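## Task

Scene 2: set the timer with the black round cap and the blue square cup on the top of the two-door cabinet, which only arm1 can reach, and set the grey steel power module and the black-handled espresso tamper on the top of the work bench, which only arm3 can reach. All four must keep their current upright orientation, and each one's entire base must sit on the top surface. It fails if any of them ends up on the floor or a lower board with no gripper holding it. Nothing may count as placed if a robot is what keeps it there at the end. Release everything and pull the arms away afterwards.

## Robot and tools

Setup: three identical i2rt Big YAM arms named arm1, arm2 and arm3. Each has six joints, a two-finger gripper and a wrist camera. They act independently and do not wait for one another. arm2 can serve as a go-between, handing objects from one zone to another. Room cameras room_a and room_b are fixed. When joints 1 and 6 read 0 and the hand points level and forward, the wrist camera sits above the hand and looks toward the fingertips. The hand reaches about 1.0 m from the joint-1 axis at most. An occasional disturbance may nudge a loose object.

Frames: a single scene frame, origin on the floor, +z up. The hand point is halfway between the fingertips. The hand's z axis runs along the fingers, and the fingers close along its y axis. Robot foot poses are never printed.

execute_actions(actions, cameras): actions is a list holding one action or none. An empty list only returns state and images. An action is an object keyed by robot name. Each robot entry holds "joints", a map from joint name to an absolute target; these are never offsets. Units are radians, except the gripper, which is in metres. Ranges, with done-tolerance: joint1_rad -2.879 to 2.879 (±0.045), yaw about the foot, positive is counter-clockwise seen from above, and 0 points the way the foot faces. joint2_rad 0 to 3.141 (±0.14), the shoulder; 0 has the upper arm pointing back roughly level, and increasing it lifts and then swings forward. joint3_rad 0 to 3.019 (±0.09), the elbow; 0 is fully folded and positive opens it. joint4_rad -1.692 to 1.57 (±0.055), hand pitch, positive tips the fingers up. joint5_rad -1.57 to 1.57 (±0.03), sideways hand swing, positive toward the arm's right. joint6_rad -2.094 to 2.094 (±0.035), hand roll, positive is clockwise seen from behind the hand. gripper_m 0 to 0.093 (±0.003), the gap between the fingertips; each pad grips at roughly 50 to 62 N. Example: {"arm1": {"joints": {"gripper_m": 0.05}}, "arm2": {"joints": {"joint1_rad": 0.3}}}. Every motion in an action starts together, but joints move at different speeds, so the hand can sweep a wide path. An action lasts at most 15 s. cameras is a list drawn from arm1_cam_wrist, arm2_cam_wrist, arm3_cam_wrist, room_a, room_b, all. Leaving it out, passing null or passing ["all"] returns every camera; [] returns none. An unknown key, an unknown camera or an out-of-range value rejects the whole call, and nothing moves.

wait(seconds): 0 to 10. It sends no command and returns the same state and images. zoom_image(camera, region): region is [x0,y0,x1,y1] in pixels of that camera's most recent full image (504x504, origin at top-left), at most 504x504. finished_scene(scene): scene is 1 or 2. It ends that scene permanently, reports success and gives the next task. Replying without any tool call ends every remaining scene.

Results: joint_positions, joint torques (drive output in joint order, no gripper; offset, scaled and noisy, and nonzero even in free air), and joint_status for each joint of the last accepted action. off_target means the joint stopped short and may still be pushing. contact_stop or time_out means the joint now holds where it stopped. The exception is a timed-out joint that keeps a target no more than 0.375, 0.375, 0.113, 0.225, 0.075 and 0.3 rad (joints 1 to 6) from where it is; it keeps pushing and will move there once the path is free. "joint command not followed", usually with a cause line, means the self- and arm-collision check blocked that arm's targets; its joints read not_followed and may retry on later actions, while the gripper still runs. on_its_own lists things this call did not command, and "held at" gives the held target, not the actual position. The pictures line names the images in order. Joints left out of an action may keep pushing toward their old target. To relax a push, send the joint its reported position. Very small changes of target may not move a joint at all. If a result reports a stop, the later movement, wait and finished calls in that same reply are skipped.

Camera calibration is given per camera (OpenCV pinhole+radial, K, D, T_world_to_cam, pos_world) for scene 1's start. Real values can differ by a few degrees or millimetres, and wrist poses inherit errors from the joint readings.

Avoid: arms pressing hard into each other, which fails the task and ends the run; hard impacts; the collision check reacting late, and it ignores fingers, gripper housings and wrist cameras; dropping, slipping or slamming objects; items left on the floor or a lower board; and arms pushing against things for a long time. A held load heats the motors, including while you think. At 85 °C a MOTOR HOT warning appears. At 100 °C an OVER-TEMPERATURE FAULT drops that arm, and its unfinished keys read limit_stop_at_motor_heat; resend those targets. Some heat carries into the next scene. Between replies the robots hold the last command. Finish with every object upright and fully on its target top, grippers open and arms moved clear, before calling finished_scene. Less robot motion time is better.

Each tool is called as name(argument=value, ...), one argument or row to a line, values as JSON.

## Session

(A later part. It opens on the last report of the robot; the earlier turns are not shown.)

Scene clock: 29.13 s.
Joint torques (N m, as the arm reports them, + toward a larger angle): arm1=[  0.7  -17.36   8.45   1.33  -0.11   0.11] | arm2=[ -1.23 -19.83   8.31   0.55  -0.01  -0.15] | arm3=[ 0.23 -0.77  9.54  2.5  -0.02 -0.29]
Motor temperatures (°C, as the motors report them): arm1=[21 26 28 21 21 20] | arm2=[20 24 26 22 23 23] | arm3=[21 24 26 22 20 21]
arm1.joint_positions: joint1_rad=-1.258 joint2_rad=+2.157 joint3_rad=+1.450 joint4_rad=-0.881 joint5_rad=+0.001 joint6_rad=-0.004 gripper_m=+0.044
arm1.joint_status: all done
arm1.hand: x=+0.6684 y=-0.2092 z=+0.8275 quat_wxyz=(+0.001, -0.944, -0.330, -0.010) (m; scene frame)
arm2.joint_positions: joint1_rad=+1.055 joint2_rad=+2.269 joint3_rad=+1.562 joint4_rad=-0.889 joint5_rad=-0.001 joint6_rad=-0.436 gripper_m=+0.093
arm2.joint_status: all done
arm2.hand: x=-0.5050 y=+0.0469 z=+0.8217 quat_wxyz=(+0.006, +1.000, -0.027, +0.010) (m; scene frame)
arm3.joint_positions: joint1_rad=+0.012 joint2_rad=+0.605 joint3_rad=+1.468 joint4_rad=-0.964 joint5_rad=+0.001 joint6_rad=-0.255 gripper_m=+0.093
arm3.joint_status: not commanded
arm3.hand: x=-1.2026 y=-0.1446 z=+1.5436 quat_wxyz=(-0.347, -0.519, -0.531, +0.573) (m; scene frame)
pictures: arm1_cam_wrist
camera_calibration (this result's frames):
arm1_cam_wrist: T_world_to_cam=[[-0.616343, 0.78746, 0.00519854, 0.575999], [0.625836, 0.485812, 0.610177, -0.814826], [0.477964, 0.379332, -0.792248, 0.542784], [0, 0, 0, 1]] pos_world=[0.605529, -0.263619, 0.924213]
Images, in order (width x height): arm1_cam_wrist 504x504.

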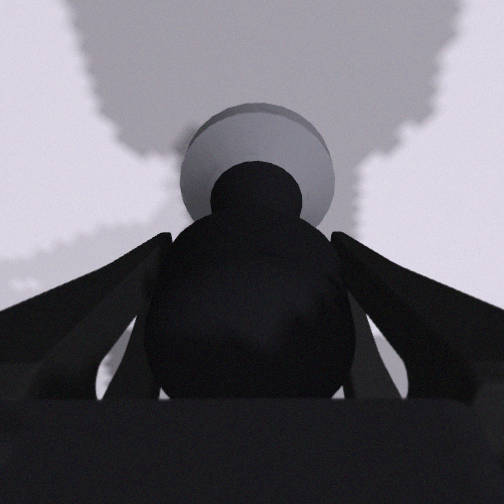

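execute_actions(
  actions=[
    {"arm1":{"joints":{"joint2_rad":2.14,"gripper_m":0.093}},"arm2":{"joints":{"joint2_rad":2.03,"joint4_rad":-1.1}}},
  ],
  cameras=[],
)

execute_actions(
  actions=[
    {"arm1":{"joints":{"joint2_rad":1.88,"joint4_rad":-1.1}},"arm2":{"joints":{"joint1_rad":1.385,"joint2_rad":2.08,"joint3_rad":1.74,"joint4_rad":-1.15,"joint6_rad":0}}},
  ],
  cameras=[],
)

execute_actions(
  actions=[
    {"arm1":{"joints":{"joint1_rad":-1.705,"joint3_rad":1.4,"joint4_rad":-1.02}},"arm2":{"joints":{"joint2_rad":2.3,"joint4_rad":-0.97}}},
  ],
  cameras=["arm2_cam_wrist"],
)

execute_actions(
  actions=[
    {"arm1":{"joints":{"joint2_rad":2.105,"joint4_rad":-0.82}},"arm2":{"joints":{"gripper_m":0.03}}},
  ],
  cameras=["arm1_cam_wrist","arm2_cam_wrist"],
)

Scene clock: 30.73 s.
Joint torques (N m, as the arm reports them, + toward a larger angle): arm1=[  0.59 -22.06   8.5    0.88  -0.11   0.11] | arm2=[ -1.04 -16.22   8.9   -0.29  -0.02  -0.19] | arm3=[ 0.37 -1.03  9.63  2.54 -0.01 -0.27]
Motor temperatures (°C, as the motors report them): arm1=[21 26 28 21 21 20] | arm2=[20 25 26 22 23 23] | arm3=[21 24 26 22 20 21]
arm1.joint_positions: joint1_rad=-1.258 joint2_rad=+2.157 joint3_rad=+1.450 joint4_rad=-0.871 joint5_rad=+0.001 joint6_rad=-0.004 gripper_m=+0.093
arm1.joint_status: all done
arm1.hand: x=+0.6664 y=-0.2108 z=+0.8275 quat_wxyz=(-0.001, -0.944, -0.330, -0.005) (m; scene frame)
arm2.joint_positions: joint1_rad=+1.055 joint2_rad=+2.030 joint3_rad=+1.571 joint4_rad=-1.084 joint5_rad=-0.001 joint6_rad=-0.436 gripper_m=+0.093
arm2.joint_status: all done
arm2.hand: x=-0.5034 y=+0.0462 z=+0.9633 quat_wxyz=(-0.005, +1.000, -0.027, -0.013) (m; scene frame)
arm3.joint_positions: joint1_rad=+0.012 joint2_rad=+0.605 joint3_rad=+1.468 joint4_rad=-0.964 joint5_rad=+0.001 joint6_rad=-0.255 gripper_m=+0.093
arm3.joint_status: not commanded
arm3.hand: x=-1.2026 y=-0.1446 z=+1.5436 quat_wxyz=(-0.347, -0.519, -0.531, +0.573) (m; scene frame)
pictures: none
No camera images: the call's "cameras" was empty. Leave "cameras" out to get every camera's image.

Scene clock: 32.30 s.
Joint torques (N m, as the arm reports them, + toward a larger angle): arm1=[  0.66 -17.2    9.18   0.13  -0.11   0.11] | arm2=[ -0.67 -18.4   10.14   0.03   0.06   0.06] | arm3=[ 0.66 -0.32  9.62  2.68 -0.04 -0.27]
Motor temperatures (°C, as the motors report them): arm1=[21 26 28 21 21 20] | arm2=[20 25 26 22 23 23] | arm3=[21 24 26 22 20 21]
arm1.joint_positions: joint1_rad=-1.258 joint2_rad=+1.869 joint3_rad=+1.458 joint4_rad=-1.091 joint5_rad=+0.001 joint6_rad=-0.004 gripper_m=+0.093
arm1.joint_status: all done
arm1.hand: x=+0.6745 y=-0.2031 z=+0.9880 quat_wxyz=(-0.013, -0.944, -0.329, +0.030) (m; scene frame)
arm2.joint_positions: joint1_rad=+1.378 joint2_rad=+2.087 joint3_rad=+1.706 joint4_rad=-1.135 joint5_rad=-0.002 joint6_rad=-0.015 gripper_m=+0.093
arm2.joint_status: all done
arm2.hand: x=-0.6012 y=-0.1306 z=+0.9775 quat_wxyz=(-0.001, +0.997, -0.075, -0.028) (m; scene frame)
arm3.joint_positions: joint1_rad=+0.012 joint2_rad=+0.605 joint3_rad=+1.468 joint4_rad=-0.964 joint5_rad=+0.001 joint6_rad=-0.255 gripper_m=+0.093
arm3.joint_status: not commanded
arm3.hand: x=-1.2026 y=-0.1446 z=+1.5436 quat_wxyz=(-0.347, -0.519, -0.531, +0.573) (m; scene frame)
pictures: none
No camera images: the call's "cameras" was empty. Leave "cameras" out to get every camera's image.

Scene clock: 33.67 s.
Joint torques (N m, as the arm reports them, + toward a larger angle): arm1=[  0.53 -17.42   7.27   0.89  -0.11   0.11] | arm2=[ -0.73 -19.23   8.73   1.07   0.09   0.18] | arm3=[ 0.31 -0.25  9.57  2.49  0.01 -0.31]
Motor temperatures (°C, as the motors report them): arm1=[21 26 28 21 21 20] | arm2=[20 25 26 22 23 23] | arm3=[21 24 26 22 20 21]
arm1.joint_positions: joint1_rad=-1.714 joint2_rad=+1.873 joint3_rad=+1.398 joint4_rad=-1.028 joint5_rad=+0.001 joint6_rad=-0.004 gripper_m=+0.093
arm1.joint_status: all done
arm1.hand: x=+0.5752 y=+0.0296 z=+0.9636 quat_wxyz=(-0.005, -0.994, -0.108, +0.031) (m; scene frame)
arm2.joint_positions: joint1_rad=+1.378 joint2_rad=+2.313 joint3_rad=+1.715 joint4_rad=-0.987 joint5_rad=-0.002 joint6_rad=-0.015 gripper_m=+0.093
arm2.joint_status: all done
arm2.hand: x=-0.6054 y=-0.1300 z=+0.8414 quat_wxyz=(+0.002, +0.997, -0.076, +0.006) (m; scene frame)
arm3.joint_positions: joint1_rad=+0.012 joint2_rad=+0.605 joint3_rad=+1.468 joint4_rad=-0.964 joint5_rad=+0.001 joint6_rad=-0.255 gripper_m=+0.093
arm3.joint_status: not commanded
arm3.hand: x=-1.2026 y=-0.1446 z=+1.5436 quat_wxyz=(-0.347, -0.519, -0.531, +0.573) (m; scene frame)
pictures: arm2_cam_wrist
camera_calibration (this result's frames):
arm2_cam_wrist: T_world_to_cam=[[0.160412, 0.98704, 0.00445351, 0.217667], [0.798142, -0.132365, 0.587748, -0.0188606], [0.580721, -0.0907276, -0.809032, 1.14152], [0, 0, 0, 1]] pos_world=[-0.682769, -0.113775, 0.933644]
Images, in order (width x height): arm2_cam_wrist 504x504.

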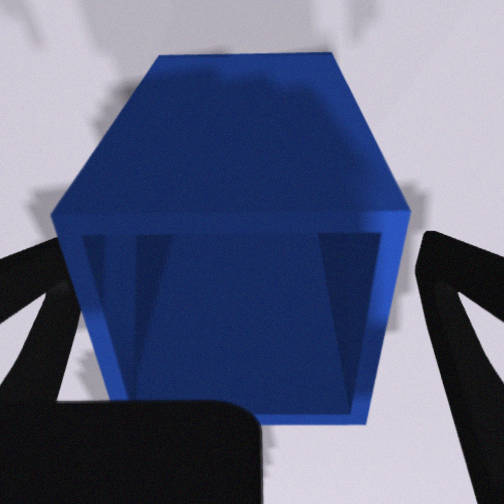

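Scene clock: 34.77 s.
Joint torques (N m, as the arm reports them, + toward a larger angle): arm1=[  0.66 -22.03   6.99   0.84  -0.11   0.11] | arm2=[ -0.27 -20.47   8.64   0.88   0.01   0.03] | arm3=[ 0.45 -0.6   9.42  2.6  -0.01 -0.33]
Motor temperatures (°C, as the motors report them): arm1=[21 26 28 21 21 20] | arm2=[20 25 26 22 23 23] | arm3=[21 24 26 22 20 21]
arm1.joint_positions: joint1_rad=-1.714 joint2_rad=+2.127 joint3_rad=+1.386 joint4_rad=-0.830 joint5_rad=+0.001 joint6_rad=-0.004 gripper_m=+0.093
arm1.joint_status: all done
arm1.hand: x=+0.5707 y=+0.0280 z=+0.8242 quat_wxyz=(-0.001, -0.994, -0.108, -0.003) (m; scene frame)
arm2.joint_positions: joint1_rad=+1.378 joint2_rad=+2.313 joint3_rad=+1.715 joint4_rad=-0.987 joint5_rad=-0.002 joint6_rad=-0.014 gripper_m=+0.053
arm2.joint_status: gripper_m off_target (ended at +0.053, target +0.030)
arm2.hand: x=-0.6054 y=-0.1300 z=+0.8414 quat_wxyz=(+0.002, +0.997, -0.076, +0.006) (m; scene frame)
arm3.joint_positions: joint1_rad=+0.012 joint2_rad=+0.605 joint3_rad=+1.468 joint4_rad=-0.964 joint5_rad=+0.001 joint6_rad=-0.255 gripper_m=+0.093
arm3.joint_status: not commanded
arm3.hand: x=-1.2026 y=-0.1446 z=+1.5436 quat_wxyz=(-0.347, -0.519, -0.531, +0.573) (m; scene frame)
pictures: arm1_cam_wrist, arm2_cam_wrist
camera_calibration (this result's frames):
arm1_cam_wrist: T_world_to_cam=[[-0.206937, 0.978332, 0.00654283, 0.0888857], [0.784635, 0.161964, 0.598428, -0.938837], [0.584402, 0.128971, -0.80115, 0.450465], [0, 0, 0, 1]] pos_world=[0.491785, 0.00700128, 0.922134]
arm2_cam_wrist: T_world_to_cam=[[0.161165, 0.986917, 0.0044633, 0.218099], [0.798039, -0.132979, 0.58775, -0.0190042], [0.580654, -0.091163, -0.80903, 1.14142], [0, 0, 0, 1]] pos_world=[-0.682757, -0.113717, 0.933644]
Images, in order (width x height): arm1_cam_wrist 504x504, arm2_cam_wrist 504x504.

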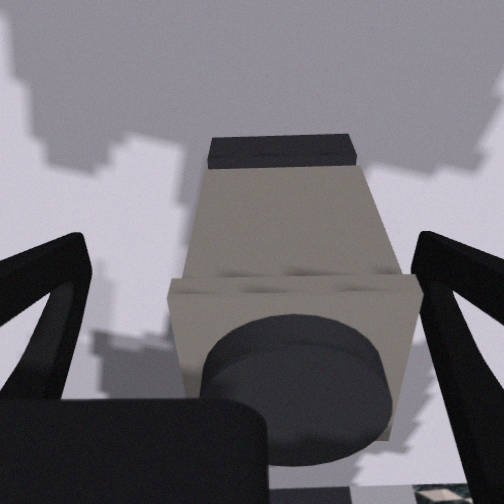

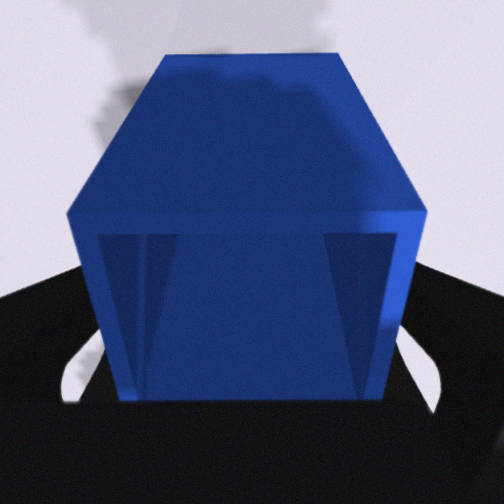

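execute_actions(
  actions=[
    {"arm1":{"joints":{"gripper_m":0.03}},"arm2":{"joints":{"joint2_rad":1.98}}},
  ],
  cameras=[],
)

execute_actions(
  actions=[
    {"arm1":{"joints":{"joint2_rad":1.75}},"arm2":{"joints":{"joint1_rad":0.1,"joint6_rad":0.22}},"arm3":{"joints":{"joint1_rad":1.75,"joint3_rad":1.78,"joint4_rad":-1.25,"joint6_rad":0}}},
  ],
  cameras=[],
)

execute_actions(
  actions=[
    {"arm1":{"joints":{"joint1_rad":1.55,"joint3_rad":1.485}},"arm3":{"joints":{"joint2_rad":2.02}},"arm2":{"joints":{"joint1_rad":-0.5}}},
  ],
  cameras=[],
)

execute_actions(
  actions=[
    {"arm1":{"joints":{"joint2_rad":2.13}},"arm3":{"joints":{"joint2_rad":2.245,"joint4_rad":-1.065}},"arm2":{"joints":{"joint1_rad":-1.15}}},
  ],
)

Scene clock: 36.60 s.
Joint torques (N m, as the arm reports them, + toward a larger angle): arm1=[  0.56 -22.02   6.98   0.86  -0.09   0.11] | arm2=[ -0.62 -19.73   9.42   1.51   0.04   0.1 ] | arm3=[ 0.12 -0.25  9.62  2.39  0.01 -0.27]
Motor temperatures (°C, as the motors report them): arm1=[21 27 27 21 21 20] | arm2=[20 25 26 22 23 23] | arm3=[21 24 26 22 20 21]
arm1.joint_positions: joint1_rad=-1.713 joint2_rad=+2.127 joint3_rad=+1.386 joint4_rad=-0.830 joint5_rad=+0.001 joint6_rad=-0.004 gripper_m=+0.046
arm1.joint_status: gripper_m off_target (ended at +0.046, target +0.030)
arm1.hand: x=+0.5708 y=+0.0278 z=+0.8242 quat_wxyz=(-0.002, -0.994, -0.108, -0.003) (m; scene frame)
arm2.joint_positions: joint1_rad=+1.378 joint2_rad=+1.997 joint3_rad=+1.723 joint4_rad=-0.986 joint5_rad=-0.002 joint6_rad=-0.014 gripper_m=+0.053
arm2.joint_status: all done
arm2.hand: x=-0.6477 y=-0.1227 z=+1.0489 quat_wxyz=(-0.013, +0.985, -0.075, -0.155) (m; scene frame)
arm3.joint_positions: joint1_rad=+0.012 joint2_rad=+0.605 joint3_rad=+1.468 joint4_rad=-0.964 joint5_rad=+0.001 joint6_rad=-0.255 gripper_m=+0.093
arm3.joint_status: not commanded
arm3.hand: x=-1.2026 y=-0.1446 z=+1.5436 quat_wxyz=(-0.347, -0.519, -0.531, +0.573) (m; scene frame)
pictures: none
No camera images: the call's "cameras" was empty. Leave "cameras" out to get every camera's image.

Scene clock: 38.47 s.
Joint torques (N m, as the arm reports them, + toward a larger angle): arm1=[  0.56 -17.43   9.21   1.57  -0.09   0.1 ] | arm2=[ -0.79 -19.23   9.8    1.27  -0.14   0.11] | arm3=[ 2.09  3.76  7.39  1.97  0.02 -0.01]
Motor temperatures (°C, as the motors report them): arm1=[21 27 28 21 21 20] | arm2=[20 25 27 22 23 23] | arm3=[21 24 26 22 20 21]
arm1.joint_positions: joint1_rad=-1.713 joint2_rad=+1.751 joint3_rad=+1.384 joint4_rad=-0.829 joint5_rad=+0.001 joint6_rad=-0.004 gripper_m=+0.046
arm1.joint_status: all done
arm1.hand: x=+0.5286 y=+0.0196 z=+1.0371 quat_wxyz=(-0.021, -0.977, -0.106, +0.183) (m; scene frame)
arm2.joint_positions: joint1_rad=+0.095 joint2_rad=+1.997 joint3_rad=+1.723 joint4_rad=-0.978 joint5_rad=+0.003 joint6_rad=+0.208 gripper_m=+0.053
arm2.joint_status: all done
arm2.hand: x=-0.0561 y=+0.4442 z=+1.0484 quat_wxyz=(-0.093, +0.667, -0.728, -0.129) (m; scene frame)
arm3.joint_positions: joint1_rad=+1.737 joint2_rad=+0.587 joint3_rad=+1.763 joint4_rad=-1.246 joint5_rad=+0.001 joint6_rad=-0.016 gripper_m=+0.093
arm3.joint_status: all done
arm3.hand: x=-1.0112 y=+0.0801 z=+1.6093 quat_wxyz=(-0.682, -0.022, -0.730, +0.031) (m; scene frame)
pictures: none
No camera images: the call's "cameras" was empty. Leave "cameras" out to get every camera's image.

Scene clock: 41.13 s.
Joint torques (N m, as the arm reports them, + toward a larger angle): arm1=[ -0.69 -18.04  11.88   1.52   0.04   0.11] | arm2=[ -1.12 -18.17   9.57   1.24  -0.05   0.09] | arm3=[  1.94 -22.09  11.36   0.41   0.02  -0.01]
Motor temperatures (°C, as the motors report them): arm1=[21 27 28 21 21 20] | arm2=[20 25 27 22 23 23] | arm3=[21 24 27 22 20 21]
arm1.joint_positions: joint1_rad=+1.556 joint2_rad=+1.756 joint3_rad=+1.439 joint4_rad=-0.825 joint5_rad=-0.001 joint6_rad=-0.004 gripper_m=+0.046
arm1.joint_status: all done
arm1.hand: x=+1.7057 y=+0.3543 z=+1.0650 quat_wxyz=(-0.212, +0.168, -0.962, -0.034) (m; scene frame)
arm2.joint_positions: joint1_rad=-0.494 joint2_rad=+1.997 joint3_rad=+1.723 joint4_rad=-0.978 joint5_rad=+0.002 joint6_rad=+0.209 gripper_m=+0.053
arm2.joint_status: all done
arm2.hand: x=+0.3354 y=+0.3754 z=+1.0481 quat_wxyz=(-0.126, +0.427, -0.890, -0.096) (m; scene frame)
arm3.joint_positions: joint1_rad=+1.737 joint2_rad=+2.041 joint3_rad=+1.763 joint4_rad=-1.246 joint5_rad=+0.001 joint6_rad=-0.016 gripper_m=+0.093
arm3.joint_status: all done
arm3.hand: x=-0.5142 y=+0.0430 z=+0.9654 quat_wxyz=(-0.025, -0.030, -0.999, +0.001) (m; scene frame)
pictures: none
No camera images: the call's "cameras" was empty. Leave "cameras" out to get every camera's image.

Scene clock: 42.87 s.
Joint torques (N m, as the arm reports them, + toward a larger angle): arm1=[ -0.78 -23.54   8.4    0.71   0.02   0.11] | arm2=[ -1.6  -18.47   9.76   1.33  -0.01   0.02] | arm3=[  2.25 -23.58  10.29   0.76   0.09  -0.05]
Motor temperatures (°C, as the motors report them): arm1=[21 27 28 21 21 20] | arm2=[20 25 27 22 23 23] | arm3=[21 25 27 22 20 21]
arm1.joint_positions: joint1_rad=+1.556 joint2_rad=+2.159 joint3_rad=+1.458 joint4_rad=-0.825 joint5_rad=-0.001 joint6_rad=-0.004 gripper_m=+0.046
arm1.joint_status: all done
arm1.hand: x=+1.6769 y=+0.3429 z=+0.8330 quat_wxyz=(-0.025, +0.171, -0.985, -0.002) (m; scene frame)
arm2.joint_positions: joint1_rad=-1.143 joint2_rad=+1.997 joint3_rad=+1.723 joint4_rad=-0.978 joint5_rad=+0.002 joint6_rad=+0.209 gripper_m=+0.053
arm2.joint_status: all done
arm2.hand: x=+0.6422 y=+0.0637 z=+1.0479 quat_wxyz=(-0.150, +0.120, -0.980, -0.051) (m; scene frame)
arm3.joint_positions: joint1_rad=+1.738 joint2_rad=+2.264 joint3_rad=+1.764 joint4_rad=-1.070 joint5_rad=-0.001 joint6_rad=-0.015 gripper_m=+0.093
arm3.joint_status: all done
arm3.hand: x=-0.4953 y=+0.0421 z=+0.8283 quat_wxyz=(-0.002, -0.030, -1.000, +0.000) (m; scene frame)
pictures: arm1_cam_wrist, arm2_cam_wrist, arm3_cam_wrist, room_a, room_b
camera_calibration (this result's frames):
arm1_cam_wrist: T_world_to_cam=[[0.32933, -0.944121, 0.0133249, -0.236005], [-0.78859, -0.267262, 0.553802, 0.959458], [-0.519295, -0.192892, -0.832542, 1.75776], [0, 0, 0, 1]] pos_world=[1.74714, 0.372666, 0.935202]
arm2_cam_wrist: T_world_to_cam=[[0.239745, -0.969004, -0.0596157, -0.0337301], [-0.921816, -0.246477, 0.299172, 0.303829], [-0.304593, -0.0167705, -0.952335, 1.31564], [0, 0, 0, 1]] pos_world=[0.688894, 0.064266, 1.16002]
arm3_cam_wrist: T_world_to_cam=[[-0.0526683, -0.998607, -0.00307686, 0.0170024], [-0.808802, 0.04085, 0.586661, -0.881982], [-0.585718, 0.033387, -0.809827, 0.50129], [0, 0, 0, 1]] pos_world=[-0.418839, 0.0362712, 0.923435]
Images, in order (width x height): arm1_cam_wrist 504x504, arm2_cam_wrist 504x504, arm3_cam_wrist 504x504, room_a 504x504, room_b 504x504.

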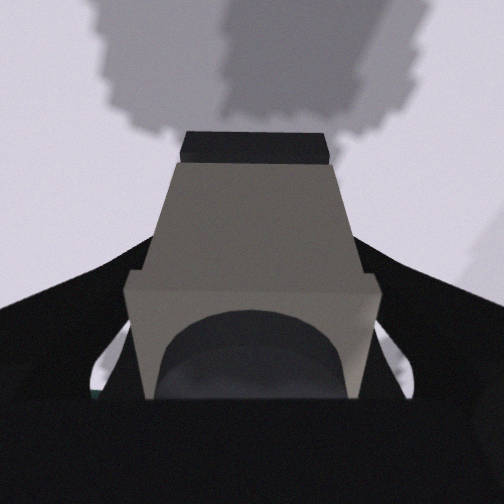

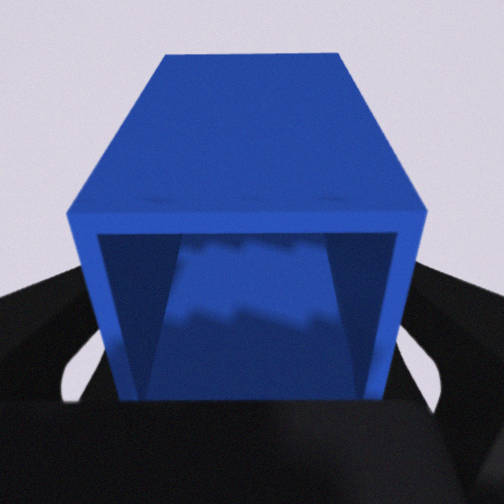

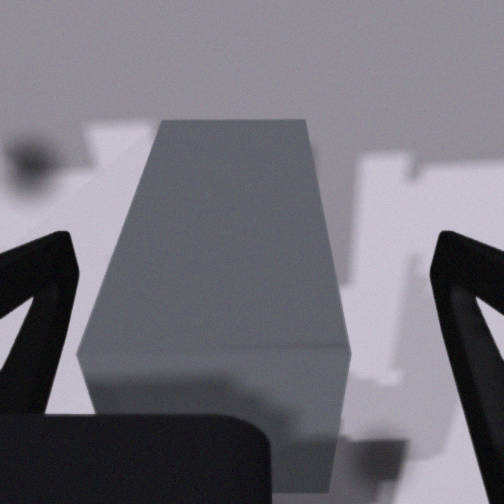

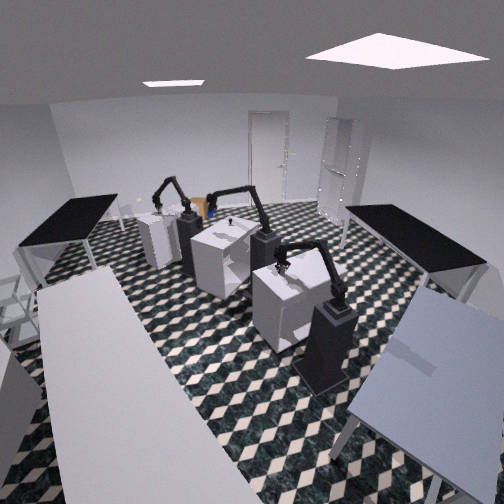

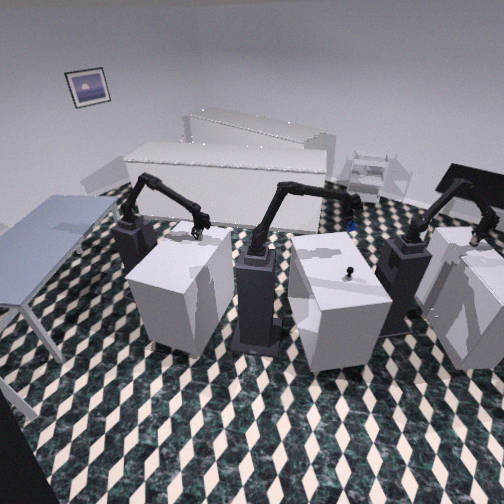

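execute_actions(
  actions=[
    {"arm1":{"joints":{"joint2_rad":2.215}},"arm2":{"joints":{"joint2_rad":2.26}},"arm3":{"joints":{"gripper_m":0.02}}},
  ],
  cameras=[],
)

execute_actions(
  actions=[
    {"arm2":{"joints":{"joint2_rad":2.325}},"arm3":{"joints":{"joint2_rad":1.95}}},
  ],
  cameras=[],
)

Scene clock: 44.43 s.
Joint torques (N m, as the arm reports them, + toward a larger angle): arm1=[ -1.02 -20.17   7.97   0.54   0.03   0.1 ] | arm2=[ -0.97 -20.71   8.91   0.51  -0.01   0.09] | arm3=[  2.28 -24.13  10.3    0.56   0.03  -0.05]
Motor temperatures (°C, as the motors report them): arm1=[21 27 28 21 21 20] | arm2=[20 25 27 22 23 23] | arm3=[21 25 27 22 20 21]
arm1.joint_positions: joint1_rad=+1.556 joint2_rad=+2.208 joint3_rad=+1.459 joint4_rad=-0.824 joint5_rad=-0.001 joint6_rad=-0.004 gripper_m=+0.046
arm1.joint_status: all done
arm1.hand: x=+1.6674 y=+0.3394 z=+0.8059 quat_wxyz=(-0.002, +0.171, -0.985, +0.002) (m; scene frame)
arm2.joint_positions: joint1_rad=-1.143 joint2_rad=+2.280 joint3_rad=+1.716 joint4_rad=-0.977 joint5_rad=+0.002 joint6_rad=+0.209 gripper_m=+0.053
arm2.joint_status: all done
arm2.hand: x=+0.6104 y=+0.0483 z=+0.8608 quat_wxyz=(-0.014, +0.122, -0.992, -0.004) (m; scene frame)
arm3.joint_positions: joint1_rad=+1.738 joint2_rad=+2.264 joint3_rad=+1.764 joint4_rad=-1.070 joint5_rad=+0.000 joint6_rad=-0.014 gripper_m=+0.040
arm3.joint_status: gripper_m off_target (ended at +0.040, target +0.020)
arm3.hand: x=-0.4953 y=+0.0422 z=+0.8283 quat_wxyz=(-0.002, -0.030, -1.000, +0.000) (m; scene frame)
pictures: none
No camera images: the call's "cameras" was empty. Leave "cameras" out to get every camera's image.

Scene clock: 46.03 s.
Joint torques (N m, as the arm reports them, + toward a larger angle): arm1=[ -0.83 -20.13   7.99   0.55   0.02   0.11] | arm2=[ -1.32 -18.44   8.78   0.36  -0.1    0.03] | arm3=[  3.25 -23.73  12.42   1.28  -0.03  -0.03]
Motor temperatures (°C, as the motors report them): arm1=[21 27 28 21 21 20] | arm2=[20 25 27 22 23 23] | arm3=[21 25 27 22 20 21]
arm1.joint_positions: joint1_rad=+1.556 joint2_rad=+2.208 joint3_rad=+1.459 joint4_rad=-0.824 joint5_rad=-0.001 joint6_rad=-0.004 gripper_m=+0.046
arm1.joint_status: not commanded
arm1.hand: x=+1.6674 y=+0.3394 z=+0.8059 quat_wxyz=(-0.002, +0.171, -0.985, +0.002) (m; scene frame)
arm2.joint_positions: joint1_rad=-1.143 joint2_rad=+2.316 joint3_rad=+1.717 joint4_rad=-0.976 joint5_rad=+0.002 joint6_rad=+0.209 gripper_m=+0.053
arm2.joint_status: all done
arm2.hand: x=+0.6041 y=+0.0452 z=+0.8389 quat_wxyz=(+0.002, +0.122, -0.993, +0.002) (m; scene frame)
arm3.joint_positions: joint1_rad=+1.738 joint2_rad=+1.979 joint3_rad=+1.759 joint4_rad=-1.070 joint5_rad=+0.000 joint6_rad=-0.014 gripper_m=+0.040
arm3.joint_status: all done
arm3.hand: x=-0.4721 y=+0.0404 z=+1.0100 quat_wxyz=(-0.141, -0.030, -0.990, +0.006) (m; scene frame)
pictures: none
No camera images: the call's "cameras" was empty. Leave "cameras" out to get every camera's image.

execute_actions(
  actions=[
    {"arm1":{"joints":{"joint2_rad":2.19,"gripper_m":0.093}},"arm2":{"joints":{"joint2_rad":2.3,"gripper_m":0.093}},"arm3":{"joints":{"joint1_rad":-1.3}}},
  ],
  cameras=[],
)

execute_actions(
  actions=[
    {"arm1":{"joints":{"joint2_rad":1.8,"joint4_rad":-1.1}},"arm2":{"joints":{"joint2_rad":2.1,"joint4_rad":-1.17}},"arm3":{"joints":{"joint2_rad":2.21,"joint4_rad":-1.04}}},
  ],
  cameras=["room_a"],
)

execute_actions(
  actions=[
    {"arm1":{"joints":{"joint1_rad":0.2}},"arm2":{"joints":{"joint1_rad":-1.55,"joint3_rad":1.785,"joint6_rad":0}},"arm3":{"joints":{"joint2_rad":2.28}}},
  ],
  cameras=[],
)

execute_actions(
  actions=[
    {"arm2":{"joints":{"joint2_rad":2.34,"joint4_rad":-0.97}}},
  ],
  cameras=["arm2_cam_wrist","arm3_cam_wrist","room_b"],
)

Scene clock: 48.93 s.
Joint torques (N m, as the arm reports them, + toward a larger angle): arm1=[ -0.76 -22.55   7.96   0.54   0.03   0.1 ] | arm2=[ -1.91 -20.68   8.2    0.77   0.     0.07] | arm3=[  1.99 -22.91  12.44   1.06  -0.14  -0.04]
Motor temperatures (°C, as the motors report them): arm1=[21 27 28 21 21 20] | arm2=[20 25 27 22 23 23] | arm3=[21 26 27 22 20 21]
arm1.joint_positions: joint1_rad=+1.556 joint2_rad=+2.208 joint3_rad=+1.459 joint4_rad=-0.824 joint5_rad=-0.001 joint6_rad=-0.004 gripper_m=+0.093
arm1.joint_status: all done
arm1.hand: x=+1.6674 y=+0.3394 z=+0.8059 quat_wxyz=(-0.002, +0.171, -0.985, +0.002) (m; scene frame)
arm2.joint_positions: joint1_rad=-1.143 joint2_rad=+2.316 joint3_rad=+1.717 joint4_rad=-0.976 joint5_rad=+0.002 joint6_rad=+0.209 gripper_m=+0.093
arm2.joint_status: all done
arm2.hand: x=+0.6041 y=+0.0452 z=+0.8389 quat_wxyz=(+0.002, +0.122, -0.993, +0.002) (m; scene frame)
arm3.joint_positions: joint1_rad=-1.312 joint2_rad=+1.979 joint3_rad=+1.759 joint4_rad=-1.062 joint5_rad=+0.003 joint6_rad=-0.013 gripper_m=+0.040
arm3.joint_status: all done
arm3.hand: x=-1.8224 y=+0.0807 z=+1.0064 quat_wxyz=(+0.001, -0.990, -0.015, +0.142) (m; scene frame)
pictures: none
No camera images: the call's "cameras" was empty. Leave "cameras" out to get every camera's image.

Scene clock: 50.30 s.
Joint torques (N m, as the arm reports them, + toward a larger angle): arm1=[ -0.79 -16.99   9.31   0.31   0.03   0.11] | arm2=[ -0.68 -18.63   9.07  -0.3   -0.09   0.07] | arm3=[  2.59 -24.27  11.15   0.81  -0.12  -0.04]
Motor temperatures (°C, as the motors report them): arm1=[21 27 28 21 21 20] | arm2=[20 25 27 22 23 23] | arm3=[21 26 27 22 20 21]
arm1.joint_positions: joint1_rad=+1.556 joint2_rad=+1.793 joint3_rad=+1.465 joint4_rad=-1.091 joint5_rad=-0.001 joint6_rad=-0.004 gripper_m=+0.093
arm1.joint_status: all done
arm1.hand: x=+1.6560 y=+0.3366 z=+1.0364 quat_wxyz=(-0.077, +0.171, -0.982, -0.011) (m; scene frame)
arm2.joint_positions: joint1_rad=-1.143 joint2_rad=+2.100 joint3_rad=+1.720 joint4_rad=-1.154 joint5_rad=+0.002 joint6_rad=+0.209 gripper_m=+0.093
arm2.joint_status: all done
arm2.hand: x=+0.5973 y=+0.0419 z=+0.9730 quat_wxyz=(-0.017, +0.122, -0.992, -0.005) (m; scene frame)
arm3.joint_positions: joint1_rad=-1.312 joint2_rad=+2.242 joint3_rad=+1.757 joint4_rad=-1.048 joint5_rad=+0.003 joint6_rad=-0.013 gripper_m=+0.040
arm3.joint_status: all done
arm3.hand: x=-1.8025 y=+0.0810 z=+0.8359 quat_wxyz=(+0.001, -1.000, -0.015, +0.018) (m; scene frame)
pictures: room_a
Images, in order (width x height): room_a 504x504.

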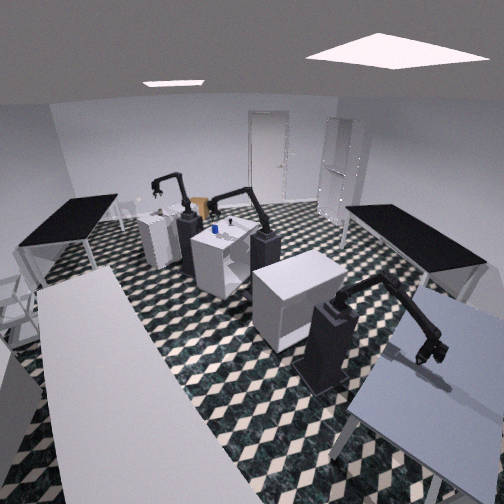

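Scene clock: 52.07 s.
Joint torques (N m, as the arm reports them, + toward a larger angle): arm1=[  0.14 -17.22   9.32   0.29  -0.08   0.11] | arm2=[ -1.48 -17.66  10.97  -0.16  -0.04  -0.16] | arm3=[  2.45 -23.07  10.82   0.81  -0.11  -0.05]
Motor temperatures (°C, as the motors report them): arm1=[21 27 28 21 21 20] | arm2=[20 25 27 22 23 23] | arm3=[21 26 28 22 20 21]
arm1.joint_positions: joint1_rad=+0.198 joint2_rad=+1.795 joint3_rad=+1.465 joint4_rad=-1.091 joint5_rad=+0.001 joint6_rad=-0.004 gripper_m=+0.093
arm1.joint_status: all done
arm1.hand: x=+1.4176 y=-0.3391 z=+1.0357 quat_wxyz=(-0.068, -0.484, -0.872, +0.037) (m; scene frame)
arm2.joint_positions: joint1_rad=-1.544 joint2_rad=+2.100 joint3_rad=+1.743 joint4_rad=-1.155 joint5_rad=+0.002 joint6_rad=+0.015 gripper_m=+0.093
arm2.joint_status: all done
arm2.hand: x=+0.6692 y=-0.2024 z=+0.9818 quat_wxyz=(-0.029, +0.019, -0.999, +0.000) (m; scene frame)
arm3.joint_positions: joint1_rad=-1.312 joint2_rad=+2.287 joint3_rad=+1.757 joint4_rad=-1.047 joint5_rad=+0.003 joint6_rad=-0.013 gripper_m=+0.040
arm3.joint_status: all done
arm3.hand: x=-1.7944 y=+0.0812 z=+0.8075 quat_wxyz=(+0.002, -1.000, -0.015, -0.005) (m; scene frame)
pictures: none
No camera images: the call's "cameras" was empty. Leave "cameras" out to get every camera's image.

Scene clock: 53.30 s.
Joint torques (N m, as the arm reports them, + toward a larger angle): arm1=[  0.02 -17.04   9.35   0.31  -0.08   0.1 ] | arm2=[ -1.61 -21.07   8.51   1.27  -0.15  -0.2 ] | arm3=[  2.45 -22.53  10.88   0.7   -0.07  -0.08]
Motor temperatures (°C, as the motors report them): arm1=[21 27 28 21 21 20] | arm2=[20 26 27 22 23 23] | arm3=[21 26 28 22 20 21]
arm1.joint_positions: joint1_rad=+0.198 joint2_rad=+1.795 joint3_rad=+1.465 joint4_rad=-1.091 joint5_rad=+0.001 joint6_rad=-0.004 gripper_m=+0.093
arm1.joint_status: not commanded
arm1.hand: x=+1.4176 y=-0.3391 z=+1.0357 quat_wxyz=(-0.068, -0.484, -0.872, +0.037) (m; scene frame)
arm2.joint_positions: joint1_rad=-1.545 joint2_rad=+2.354 joint3_rad=+1.762 joint4_rad=-0.987 joint5_rad=+0.003 joint6_rad=+0.015 gripper_m=+0.093
arm2.joint_status: all done
arm2.hand: x=+0.6774 y=-0.2031 z=+0.8295 quat_wxyz=(+0.004, +0.019, -1.000, +0.002) (m; scene frame)
arm3.joint_positions: joint1_rad=-1.312 joint2_rad=+2.287 joint3_rad=+1.757 joint4_rad=-1.047 joint5_rad=+0.003 joint6_rad=-0.013 gripper_m=+0.040
arm3.joint_status: not commanded
arm3.hand: x=-1.7944 y=+0.0812 z=+0.8075 quat_wxyz=(+0.002, -1.000, -0.015, -0.005) (m; scene frame)
pictures: arm2_cam_wrist, arm3_cam_wrist, room_b
camera_calibration (this result's frames):
arm2_cam_wrist: T_world_to_cam=[[0.0274942, -0.99956, 0.0111005, -0.23484], [-0.811524, -0.0158354, 0.584104, 0.0716311], [-0.583671, -0.0250678, -0.811603, 1.18451], [0, 0, 0, 1]] pos_world=[0.755951, -0.20391, 0.922117]
arm3_cam_wrist: T_world_to_cam=[[-0.0367021, 0.999326, 0.000789997, -0.149099], [0.801597, 0.0289681, 0.597162, 0.96003], [0.596737, 0.0225504, -0.80212, 1.83868], [0, 0, 0, 1]] pos_world=[-1.87224, 0.0797254, 0.90167]
Images, in order (width x height): arm2_cam_wrist 504x504, arm3_cam_wrist 504x504, room_b 504x504.

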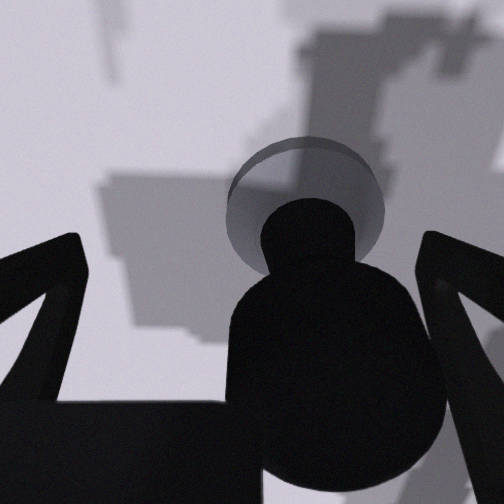

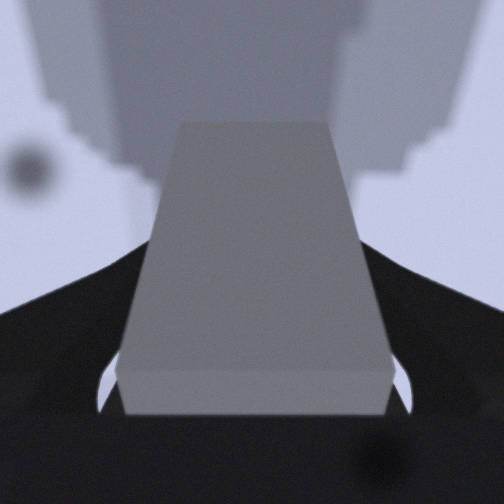

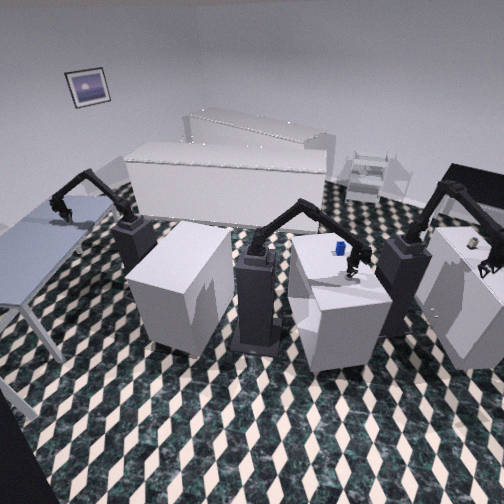

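Shift right 1.7 cm and inward 2 cm.

execute_actions(
  actions=[
    {"arm2":{"joints":{"joint1_rad":-1.578,"joint2_rad":2.3,"joint3_rad":1.7,"joint4_rad":-0.95}},"arm3":{"joints":{"joint2_rad":2.26,"gripper_m":0.093}}},
  ],
  cameras=["arm2_cam_wrist"],
)

execute_actions(
  actions=[
    {"arm2":{"joints":{"gripper_m":0.02}},"arm3":{"joints":{"joint2_rad":1.9,"joint4_rad":-1.3}}},
  ],
  cameras=["arm2_cam_wrist"],
)

Scene clock: 54.20 s.
Joint torques (N m, as the arm reports them, + toward a larger angle): arm1=[ -0.09 -17.16   9.33   0.33  -0.08   0.1 ] | arm2=[ -1.32 -19.81   6.99   0.9   -0.12  -0.12] | arm3=[  2.48 -24.24  10.81   0.76  -0.07  -0.07]
Motor temperatures (°C, as the motors report them): arm1=[21 27 28 21 21 20] | arm2=[20 26 27 22 23 23] | arm3=[21 26 28 22 20 21]
arm1.joint_positions: joint1_rad=+0.198 joint2_rad=+1.795 joint3_rad=+1.465 joint4_rad=-1.091 joint5_rad=+0.001 joint6_rad=-0.004 gripper_m=+0.093
arm1.joint_status: not commanded
arm1.hand: x=+1.4176 y=-0.3391 z=+1.0357 quat_wxyz=(-0.068, -0.484, -0.872, +0.037) (m; scene frame)
arm2.joint_positions: joint1_rad=-1.579 joint2_rad=+2.316 joint3_rad=+1.697 joint4_rad=-0.965 joint5_rad=+0.003 joint6_rad=+0.014 gripper_m=+0.093
arm2.joint_status: all done
arm2.hand: x=+0.6618 y=-0.2252 z=+0.8323 quat_wxyz=(+0.008, +0.002, -1.000, +0.002) (m; scene frame)
arm3.joint_positions: joint1_rad=-1.312 joint2_rad=+2.286 joint3_rad=+1.757 joint4_rad=-1.047 joint5_rad=+0.003 joint6_rad=-0.013 gripper_m=+0.093
arm3.joint_status: all done
arm3.hand: x=-1.7946 y=+0.0811 z=+0.8082 quat_wxyz=(+0.002, -1.000, -0.015, -0.004) (m; scene frame)
pictures: arm2_cam_wrist
camera_calibration (this result's frames):
arm2_cam_wrist: T_world_to_cam=[[-0.00562188, -0.999925, 0.0109197, -0.234569], [-0.807581, 0.0109798, 0.589654, 0.0558325], [-0.58973, -0.00550359, -0.807582, 1.18224], [0, 0, 0, 1]] pos_world=[0.740971, -0.228658, 0.924393]
Images, in order (width x height): arm2_cam_wrist 504x504.

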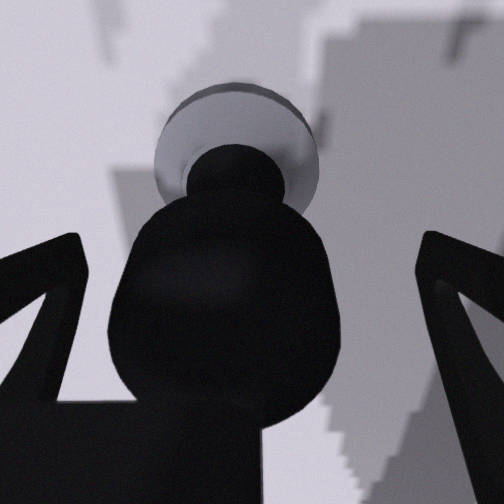

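Scene clock: 55.70 s.
Joint torques (N m, as the arm reports them, + toward a larger angle): arm1=[  0.01 -17.1    9.34   0.32  -0.08   0.11] | arm2=[ -0.93 -19.93   6.92   0.94  -0.08  -0.14] | arm3=[  2.3  -20.46  12.04   0.4   -0.13  -0.05]
Motor temperatures (°C, as the motors report them): arm1=[21 27 28 21 21 20] | arm2=[20 26 27 22 23 23] | arm3=[21 26 28 22 20 21]
arm1.joint_positions: joint1_rad=+0.198 joint2_rad=+1.795 joint3_rad=+1.465 joint4_rad=-1.091 joint5_rad=+0.001 joint6_rad=-0.004 gripper_m=+0.093
arm1.joint_status: not commanded
arm1.hand: x=+1.4176 y=-0.3391 z=+1.0357 quat_wxyz=(-0.068, -0.484, -0.872, +0.037) (m; scene frame)
arm2.joint_positions: joint1_rad=-1.578 joint2_rad=+2.316 joint3_rad=+1.697 joint4_rad=-0.964 joint5_rad=+0.001 joint6_rad=+0.014 gripper_m=+0.043
arm2.joint_status: gripper_m off_target (ended at +0.043, target +0.020)
arm2.hand: x=+0.6622 y=-0.2244 z=+0.8326 quat_wxyz=(+0.007, +0.003, -1.000, +0.001) (m; scene frame)
arm3.joint_positions: joint1_rad=-1.312 joint2_rad=+1.916 joint3_rad=+1.759 joint4_rad=-1.293 joint5_rad=+0.003 joint6_rad=-0.013 gripper_m=+0.093
arm3.joint_status: all done
arm3.hand: x=-1.7662 y=+0.0816 z=+1.0352 quat_wxyz=(+0.001, -0.998, -0.015, +0.059) (m; scene frame)
pictures: arm2_cam_wrist
camera_calibration (this result's frames):
arm2_cam_wrist: T_world_to_cam=[[-0.00413772, -0.999951, 0.00896488, -0.233111], [-0.808472, 0.00862124, 0.588472, 0.0570212], [-0.588521, -0.00481292, -0.808468, 1.18273], [0, 0, 0, 1]] pos_world=[0.741196, -0.227898, 0.924733]
Images, in order (width x height): arm2_cam_wrist 504x504.

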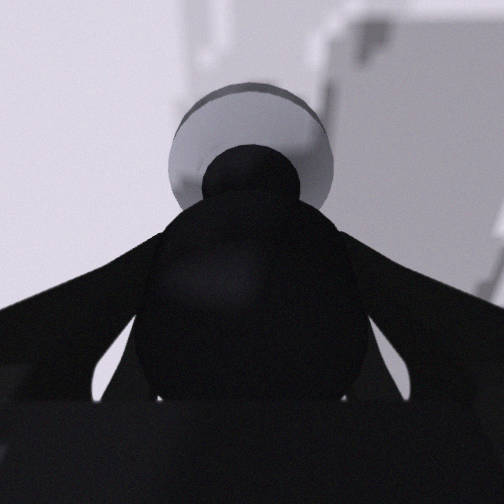

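execute_actions(
  actions=[
    {"arm2":{"joints":{"joint2_rad":1.93}},"arm3":{"joints":{"joint2_rad":0.6,"joint1_rad":0}},"arm1":{"joints":{"joint2_rad":1.72,"joint3_rad":1.25,"joint4_rad":-1.0}}},
  ],
  cameras=[],
)

execute_actions(
  actions=[
    {"arm2":{"joints":{"joint1_rad":1.15}},"arm1":{"joints":{"joint1_rad":-0.6}}},
  ],
  cameras=[],
)

execute_actions(
  actions=[
    {"arm2":{"joints":{"joint2_rad":2.22}},"arm1":{"joints":{"joint1_rad":-1.733}}},
  ],
  cameras=["arm1_cam_wrist"],
)

execute_actions(
  actions=[
    {"arm2":{"joints":{"joint2_rad":2.305}},"arm1":{"joints":{"joint2_rad":2.005,"joint4_rad":-0.78}}},
  ],
  cameras=["arm1_cam_wrist","room_b"],
)

Scene clock: 58.00 s.
Joint torques (N m, as the arm reports them, + toward a larger angle): arm1=[ -0.07 -16.31   7.77   1.1   -0.08   0.11] | arm2=[ -0.87 -19.86  10.57   1.5   -0.04  -0.13] | arm3=[ 2.23  2.27  5.7   2.07  0.19 -0.05]
Motor temperatures (°C, as the motors report them): arm1=[21 27 28 21 21 20] | arm2=[20 26 27 22 23 23] | arm3=[21 26 28 22 20 21]
arm1.joint_positions: joint1_rad=+0.198 joint2_rad=+1.727 joint3_rad=+1.243 joint4_rad=-1.012 joint5_rad=+0.001 joint6_rad=-0.004 gripper_m=+0.093
arm1.joint_status: all done
arm1.hand: x=+1.3831 y=-0.2830 z=+0.9888 quat_wxyz=(-0.036, -0.485, -0.874, +0.019) (m; scene frame)
arm2.joint_positions: joint1_rad=-1.578 joint2_rad=+1.972 joint3_rad=+1.669 joint4_rad=-0.964 joint5_rad=+0.001 joint6_rad=+0.014 gripper_m=+0.043
arm2.joint_status: all done
arm2.hand: x=+0.6963 y=-0.2236 z=+1.0413 quat_wxyz=(-0.151, +0.003, -0.989, -0.002) (m; scene frame)
arm3.joint_positions: joint1_rad=-0.012 joint2_rad=+0.602 joint3_rad=+1.780 joint4_rad=-1.295 joint5_rad=-0.004 joint6_rad=-0.013 gripper_m=+0.093
arm3.joint_status: all done
arm3.hand: x=-1.1817 y=-0.0433 z=+1.6015 quat_wxyz=(-0.405, -0.588, -0.462, +0.526) (m; scene frame)
pictures: none
No camera images: the call's "cameras" was empty. Leave "cameras" out to get every camera's image.

Scene clock: 60.67 s.
Joint torques (N m, as the arm reports them, + toward a larger angle): arm1=[  0.06 -16.32   7.78   0.84  -0.06   0.1 ] | arm2=[ -0.25 -20.07  10.62   1.28   0.1   -0.1 ] | arm3=[ 2.64  2.37  5.68  2.03  0.19 -0.01]
Motor temperatures (°C, as the motors report them): arm1=[21 27 28 21 21 20] | arm2=[20 26 27 22 23 23] | arm3=[21 26 27 22 20 21]
arm1.joint_positions: joint1_rad=-0.603 joint2_rad=+1.727 joint3_rad=+1.243 joint4_rad=-1.006 joint5_rad=+0.000 joint6_rad=-0.004 gripper_m=+0.093
arm1.joint_status: all done
arm1.hand: x=+0.9942 y=-0.3438 z=+0.9868 quat_wxyz=(-0.028, -0.787, -0.615, +0.031) (m; scene frame)
arm2.joint_positions: joint1_rad=+1.151 joint2_rad=+1.972 joint3_rad=+1.669 joint4_rad=-0.956 joint5_rad=-0.003 joint6_rad=+0.012 gripper_m=+0.043
arm2.joint_status: all done
arm2.hand: x=-0.5947 y=+0.0218 z=+1.0432 quat_wxyz=(-0.028, +0.968, -0.199, -0.153) (m; scene frame)
arm3.joint_positions: joint1_rad=-0.012 joint2_rad=+0.602 joint3_rad=+1.780 joint4_rad=-1.295 joint5_rad=-0.004 joint6_rad=-0.013 gripper_m=+0.093
arm3.joint_status: not commanded
arm3.hand: x=-1.1817 y=-0.0433 z=+1.6015 quat_wxyz=(-0.405, -0.588, -0.462, +0.526) (m; scene frame)
pictures: none
No camera images: the call's "cameras" was empty. Leave "cameras" out to get every camera's image.

Scene clock: 62.27 s.
Joint torques (N m, as the arm reports them, + toward a larger angle): arm1=[ -0.04 -16.45   7.73   0.71  -0.06   0.1 ] | arm2=[  0.05 -21.3    9.66   0.71   0.14  -0.15] | arm3=[ 2.48  2.9   5.68  2.11  0.17 -0.04]
Motor temperatures (°C, as the motors report them): arm1=[21 27 28 21 21 20] | arm2=[20 26 27 22 23 23] | arm3=[21 26 27 22 20 21]
arm1.joint_positions: joint1_rad=-1.732 joint2_rad=+1.727 joint3_rad=+1.243 joint4_rad=-1.004 joint5_rad=+0.000 joint6_rad=-0.004 gripper_m=+0.093
arm1.joint_status: all done
arm1.hand: x=+0.6219 y=+0.0493 z=+0.9834 quat_wxyz=(-0.006, -0.994, -0.098, +0.038) (m; scene frame)
arm2.joint_positions: joint1_rad=+1.151 joint2_rad=+2.256 joint3_rad=+1.663 joint4_rad=-0.957 joint5_rad=-0.003 joint6_rad=+0.011 gripper_m=+0.043
arm2.joint_status: all done
arm2.hand: x=-0.5613 y=+0.0074 z=+0.8596 quat_wxyz=(+0.000, +0.980, -0.201, -0.011) (m; scene frame)
arm3.joint_positions: joint1_rad=-0.012 joint2_rad=+0.602 joint3_rad=+1.780 joint4_rad=-1.295 joint5_rad=-0.004 joint6_rad=-0.013 gripper_m=+0.093
arm3.joint_status: not commanded
arm3.hand: x=-1.1817 y=-0.0433 z=+1.6015 quat_wxyz=(-0.405, -0.588, -0.462, +0.526) (m; scene frame)
pictures: arm1_cam_wrist
camera_calibration (this result's frames):
arm1_cam_wrist: T_world_to_cam=[[-0.187426, 0.982263, 0.00548542, 0.0663228], [0.833579, 0.156096, 0.529887, -1.04039], [0.519632, 0.103887, -0.848051, 0.633005], [0, 0, 0, 1]] pos_world=[0.550746, 0.0314931, 1.08774]
Images, in order (width x height): arm1_cam_wrist 504x504.

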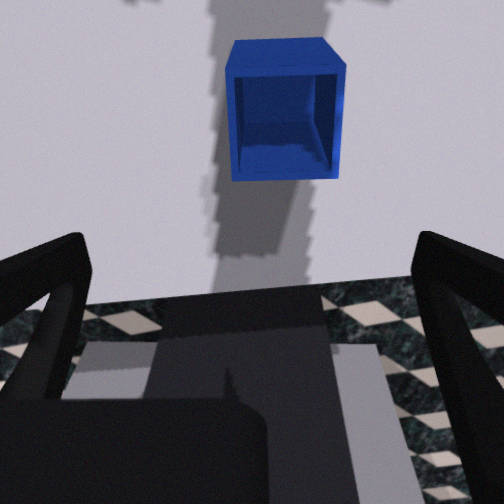

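Scene clock: 63.33 s.
Joint torques (N m, as the arm reports them, + toward a larger angle): arm1=[ -0.2  -20.16   6.6    0.83  -0.06   0.1 ] | arm2=[ -0.48 -18.86   8.89   0.6    0.15  -0.15] | arm3=[2.08 2.42 5.81 2.12 0.18 0.  ]
Motor temperatures (°C, as the motors report them): arm1=[21 27 28 21 21 20] | arm2=[20 26 27 22 23 23] | arm3=[21 26 27 22 20 21]
arm1.joint_positions: joint1_rad=-1.732 joint2_rad=+2.027 joint3_rad=+1.238 joint4_rad=-0.790 joint5_rad=+0.000 joint6_rad=-0.004 gripper_m=+0.093
arm1.joint_status: all done
arm1.hand: x=+0.6125 y=+0.0468 z=+0.8357 quat_wxyz=(-0.001, -0.995, -0.098, -0.007) (m; scene frame)
arm2.joint_positions: joint1_rad=+1.151 joint2_rad=+2.305 joint3_rad=+1.668 joint4_rad=-0.956 joint5_rad=-0.003 joint6_rad=+0.011 gripper_m=+0.043
arm2.joint_status: all done
arm2.hand: x=-0.5538 y=+0.0043 z=+0.8318 quat_wxyz=(+0.004, +0.980, -0.201, +0.010) (m; scene frame)
arm3.joint_positions: joint1_rad=-0.012 joint2_rad=+0.602 joint3_rad=+1.780 joint4_rad=-1.295 joint5_rad=-0.004 joint6_rad=-0.013 gripper_m=+0.093
arm3.joint_status: not commanded
arm3.hand: x=-1.1817 y=-0.0433 z=+1.6015 quat_wxyz=(-0.405, -0.588, -0.462, +0.526) (m; scene frame)
pictures: arm1_cam_wrist, room_b
camera_calibration (this result's frames):
arm1_cam_wrist: T_world_to_cam=[[-0.188318, 0.98209, 0.00591178, 0.06801], [0.782722, 0.146447, 0.604896, -0.984965], [0.593197, 0.11854, -0.796282, 0.423848], [0, 0, 0, 1]] pos_world=[0.532336, 0.0272105, 0.932902]
Images, in order (width x height): arm1_cam_wrist 504x504, room_b 504x504.

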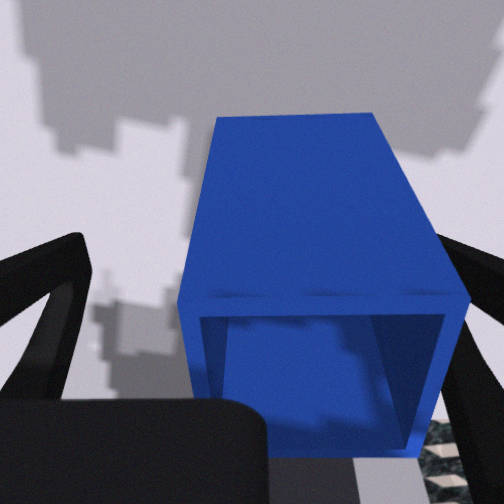

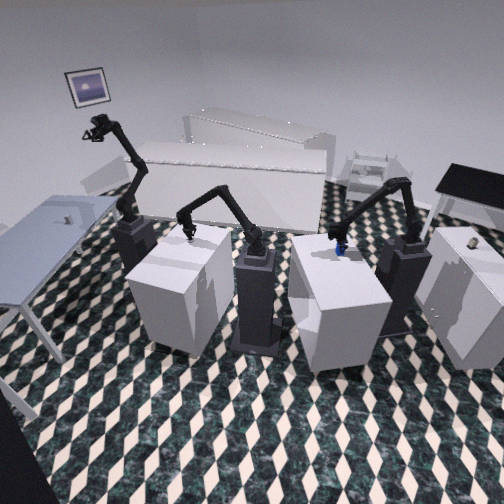

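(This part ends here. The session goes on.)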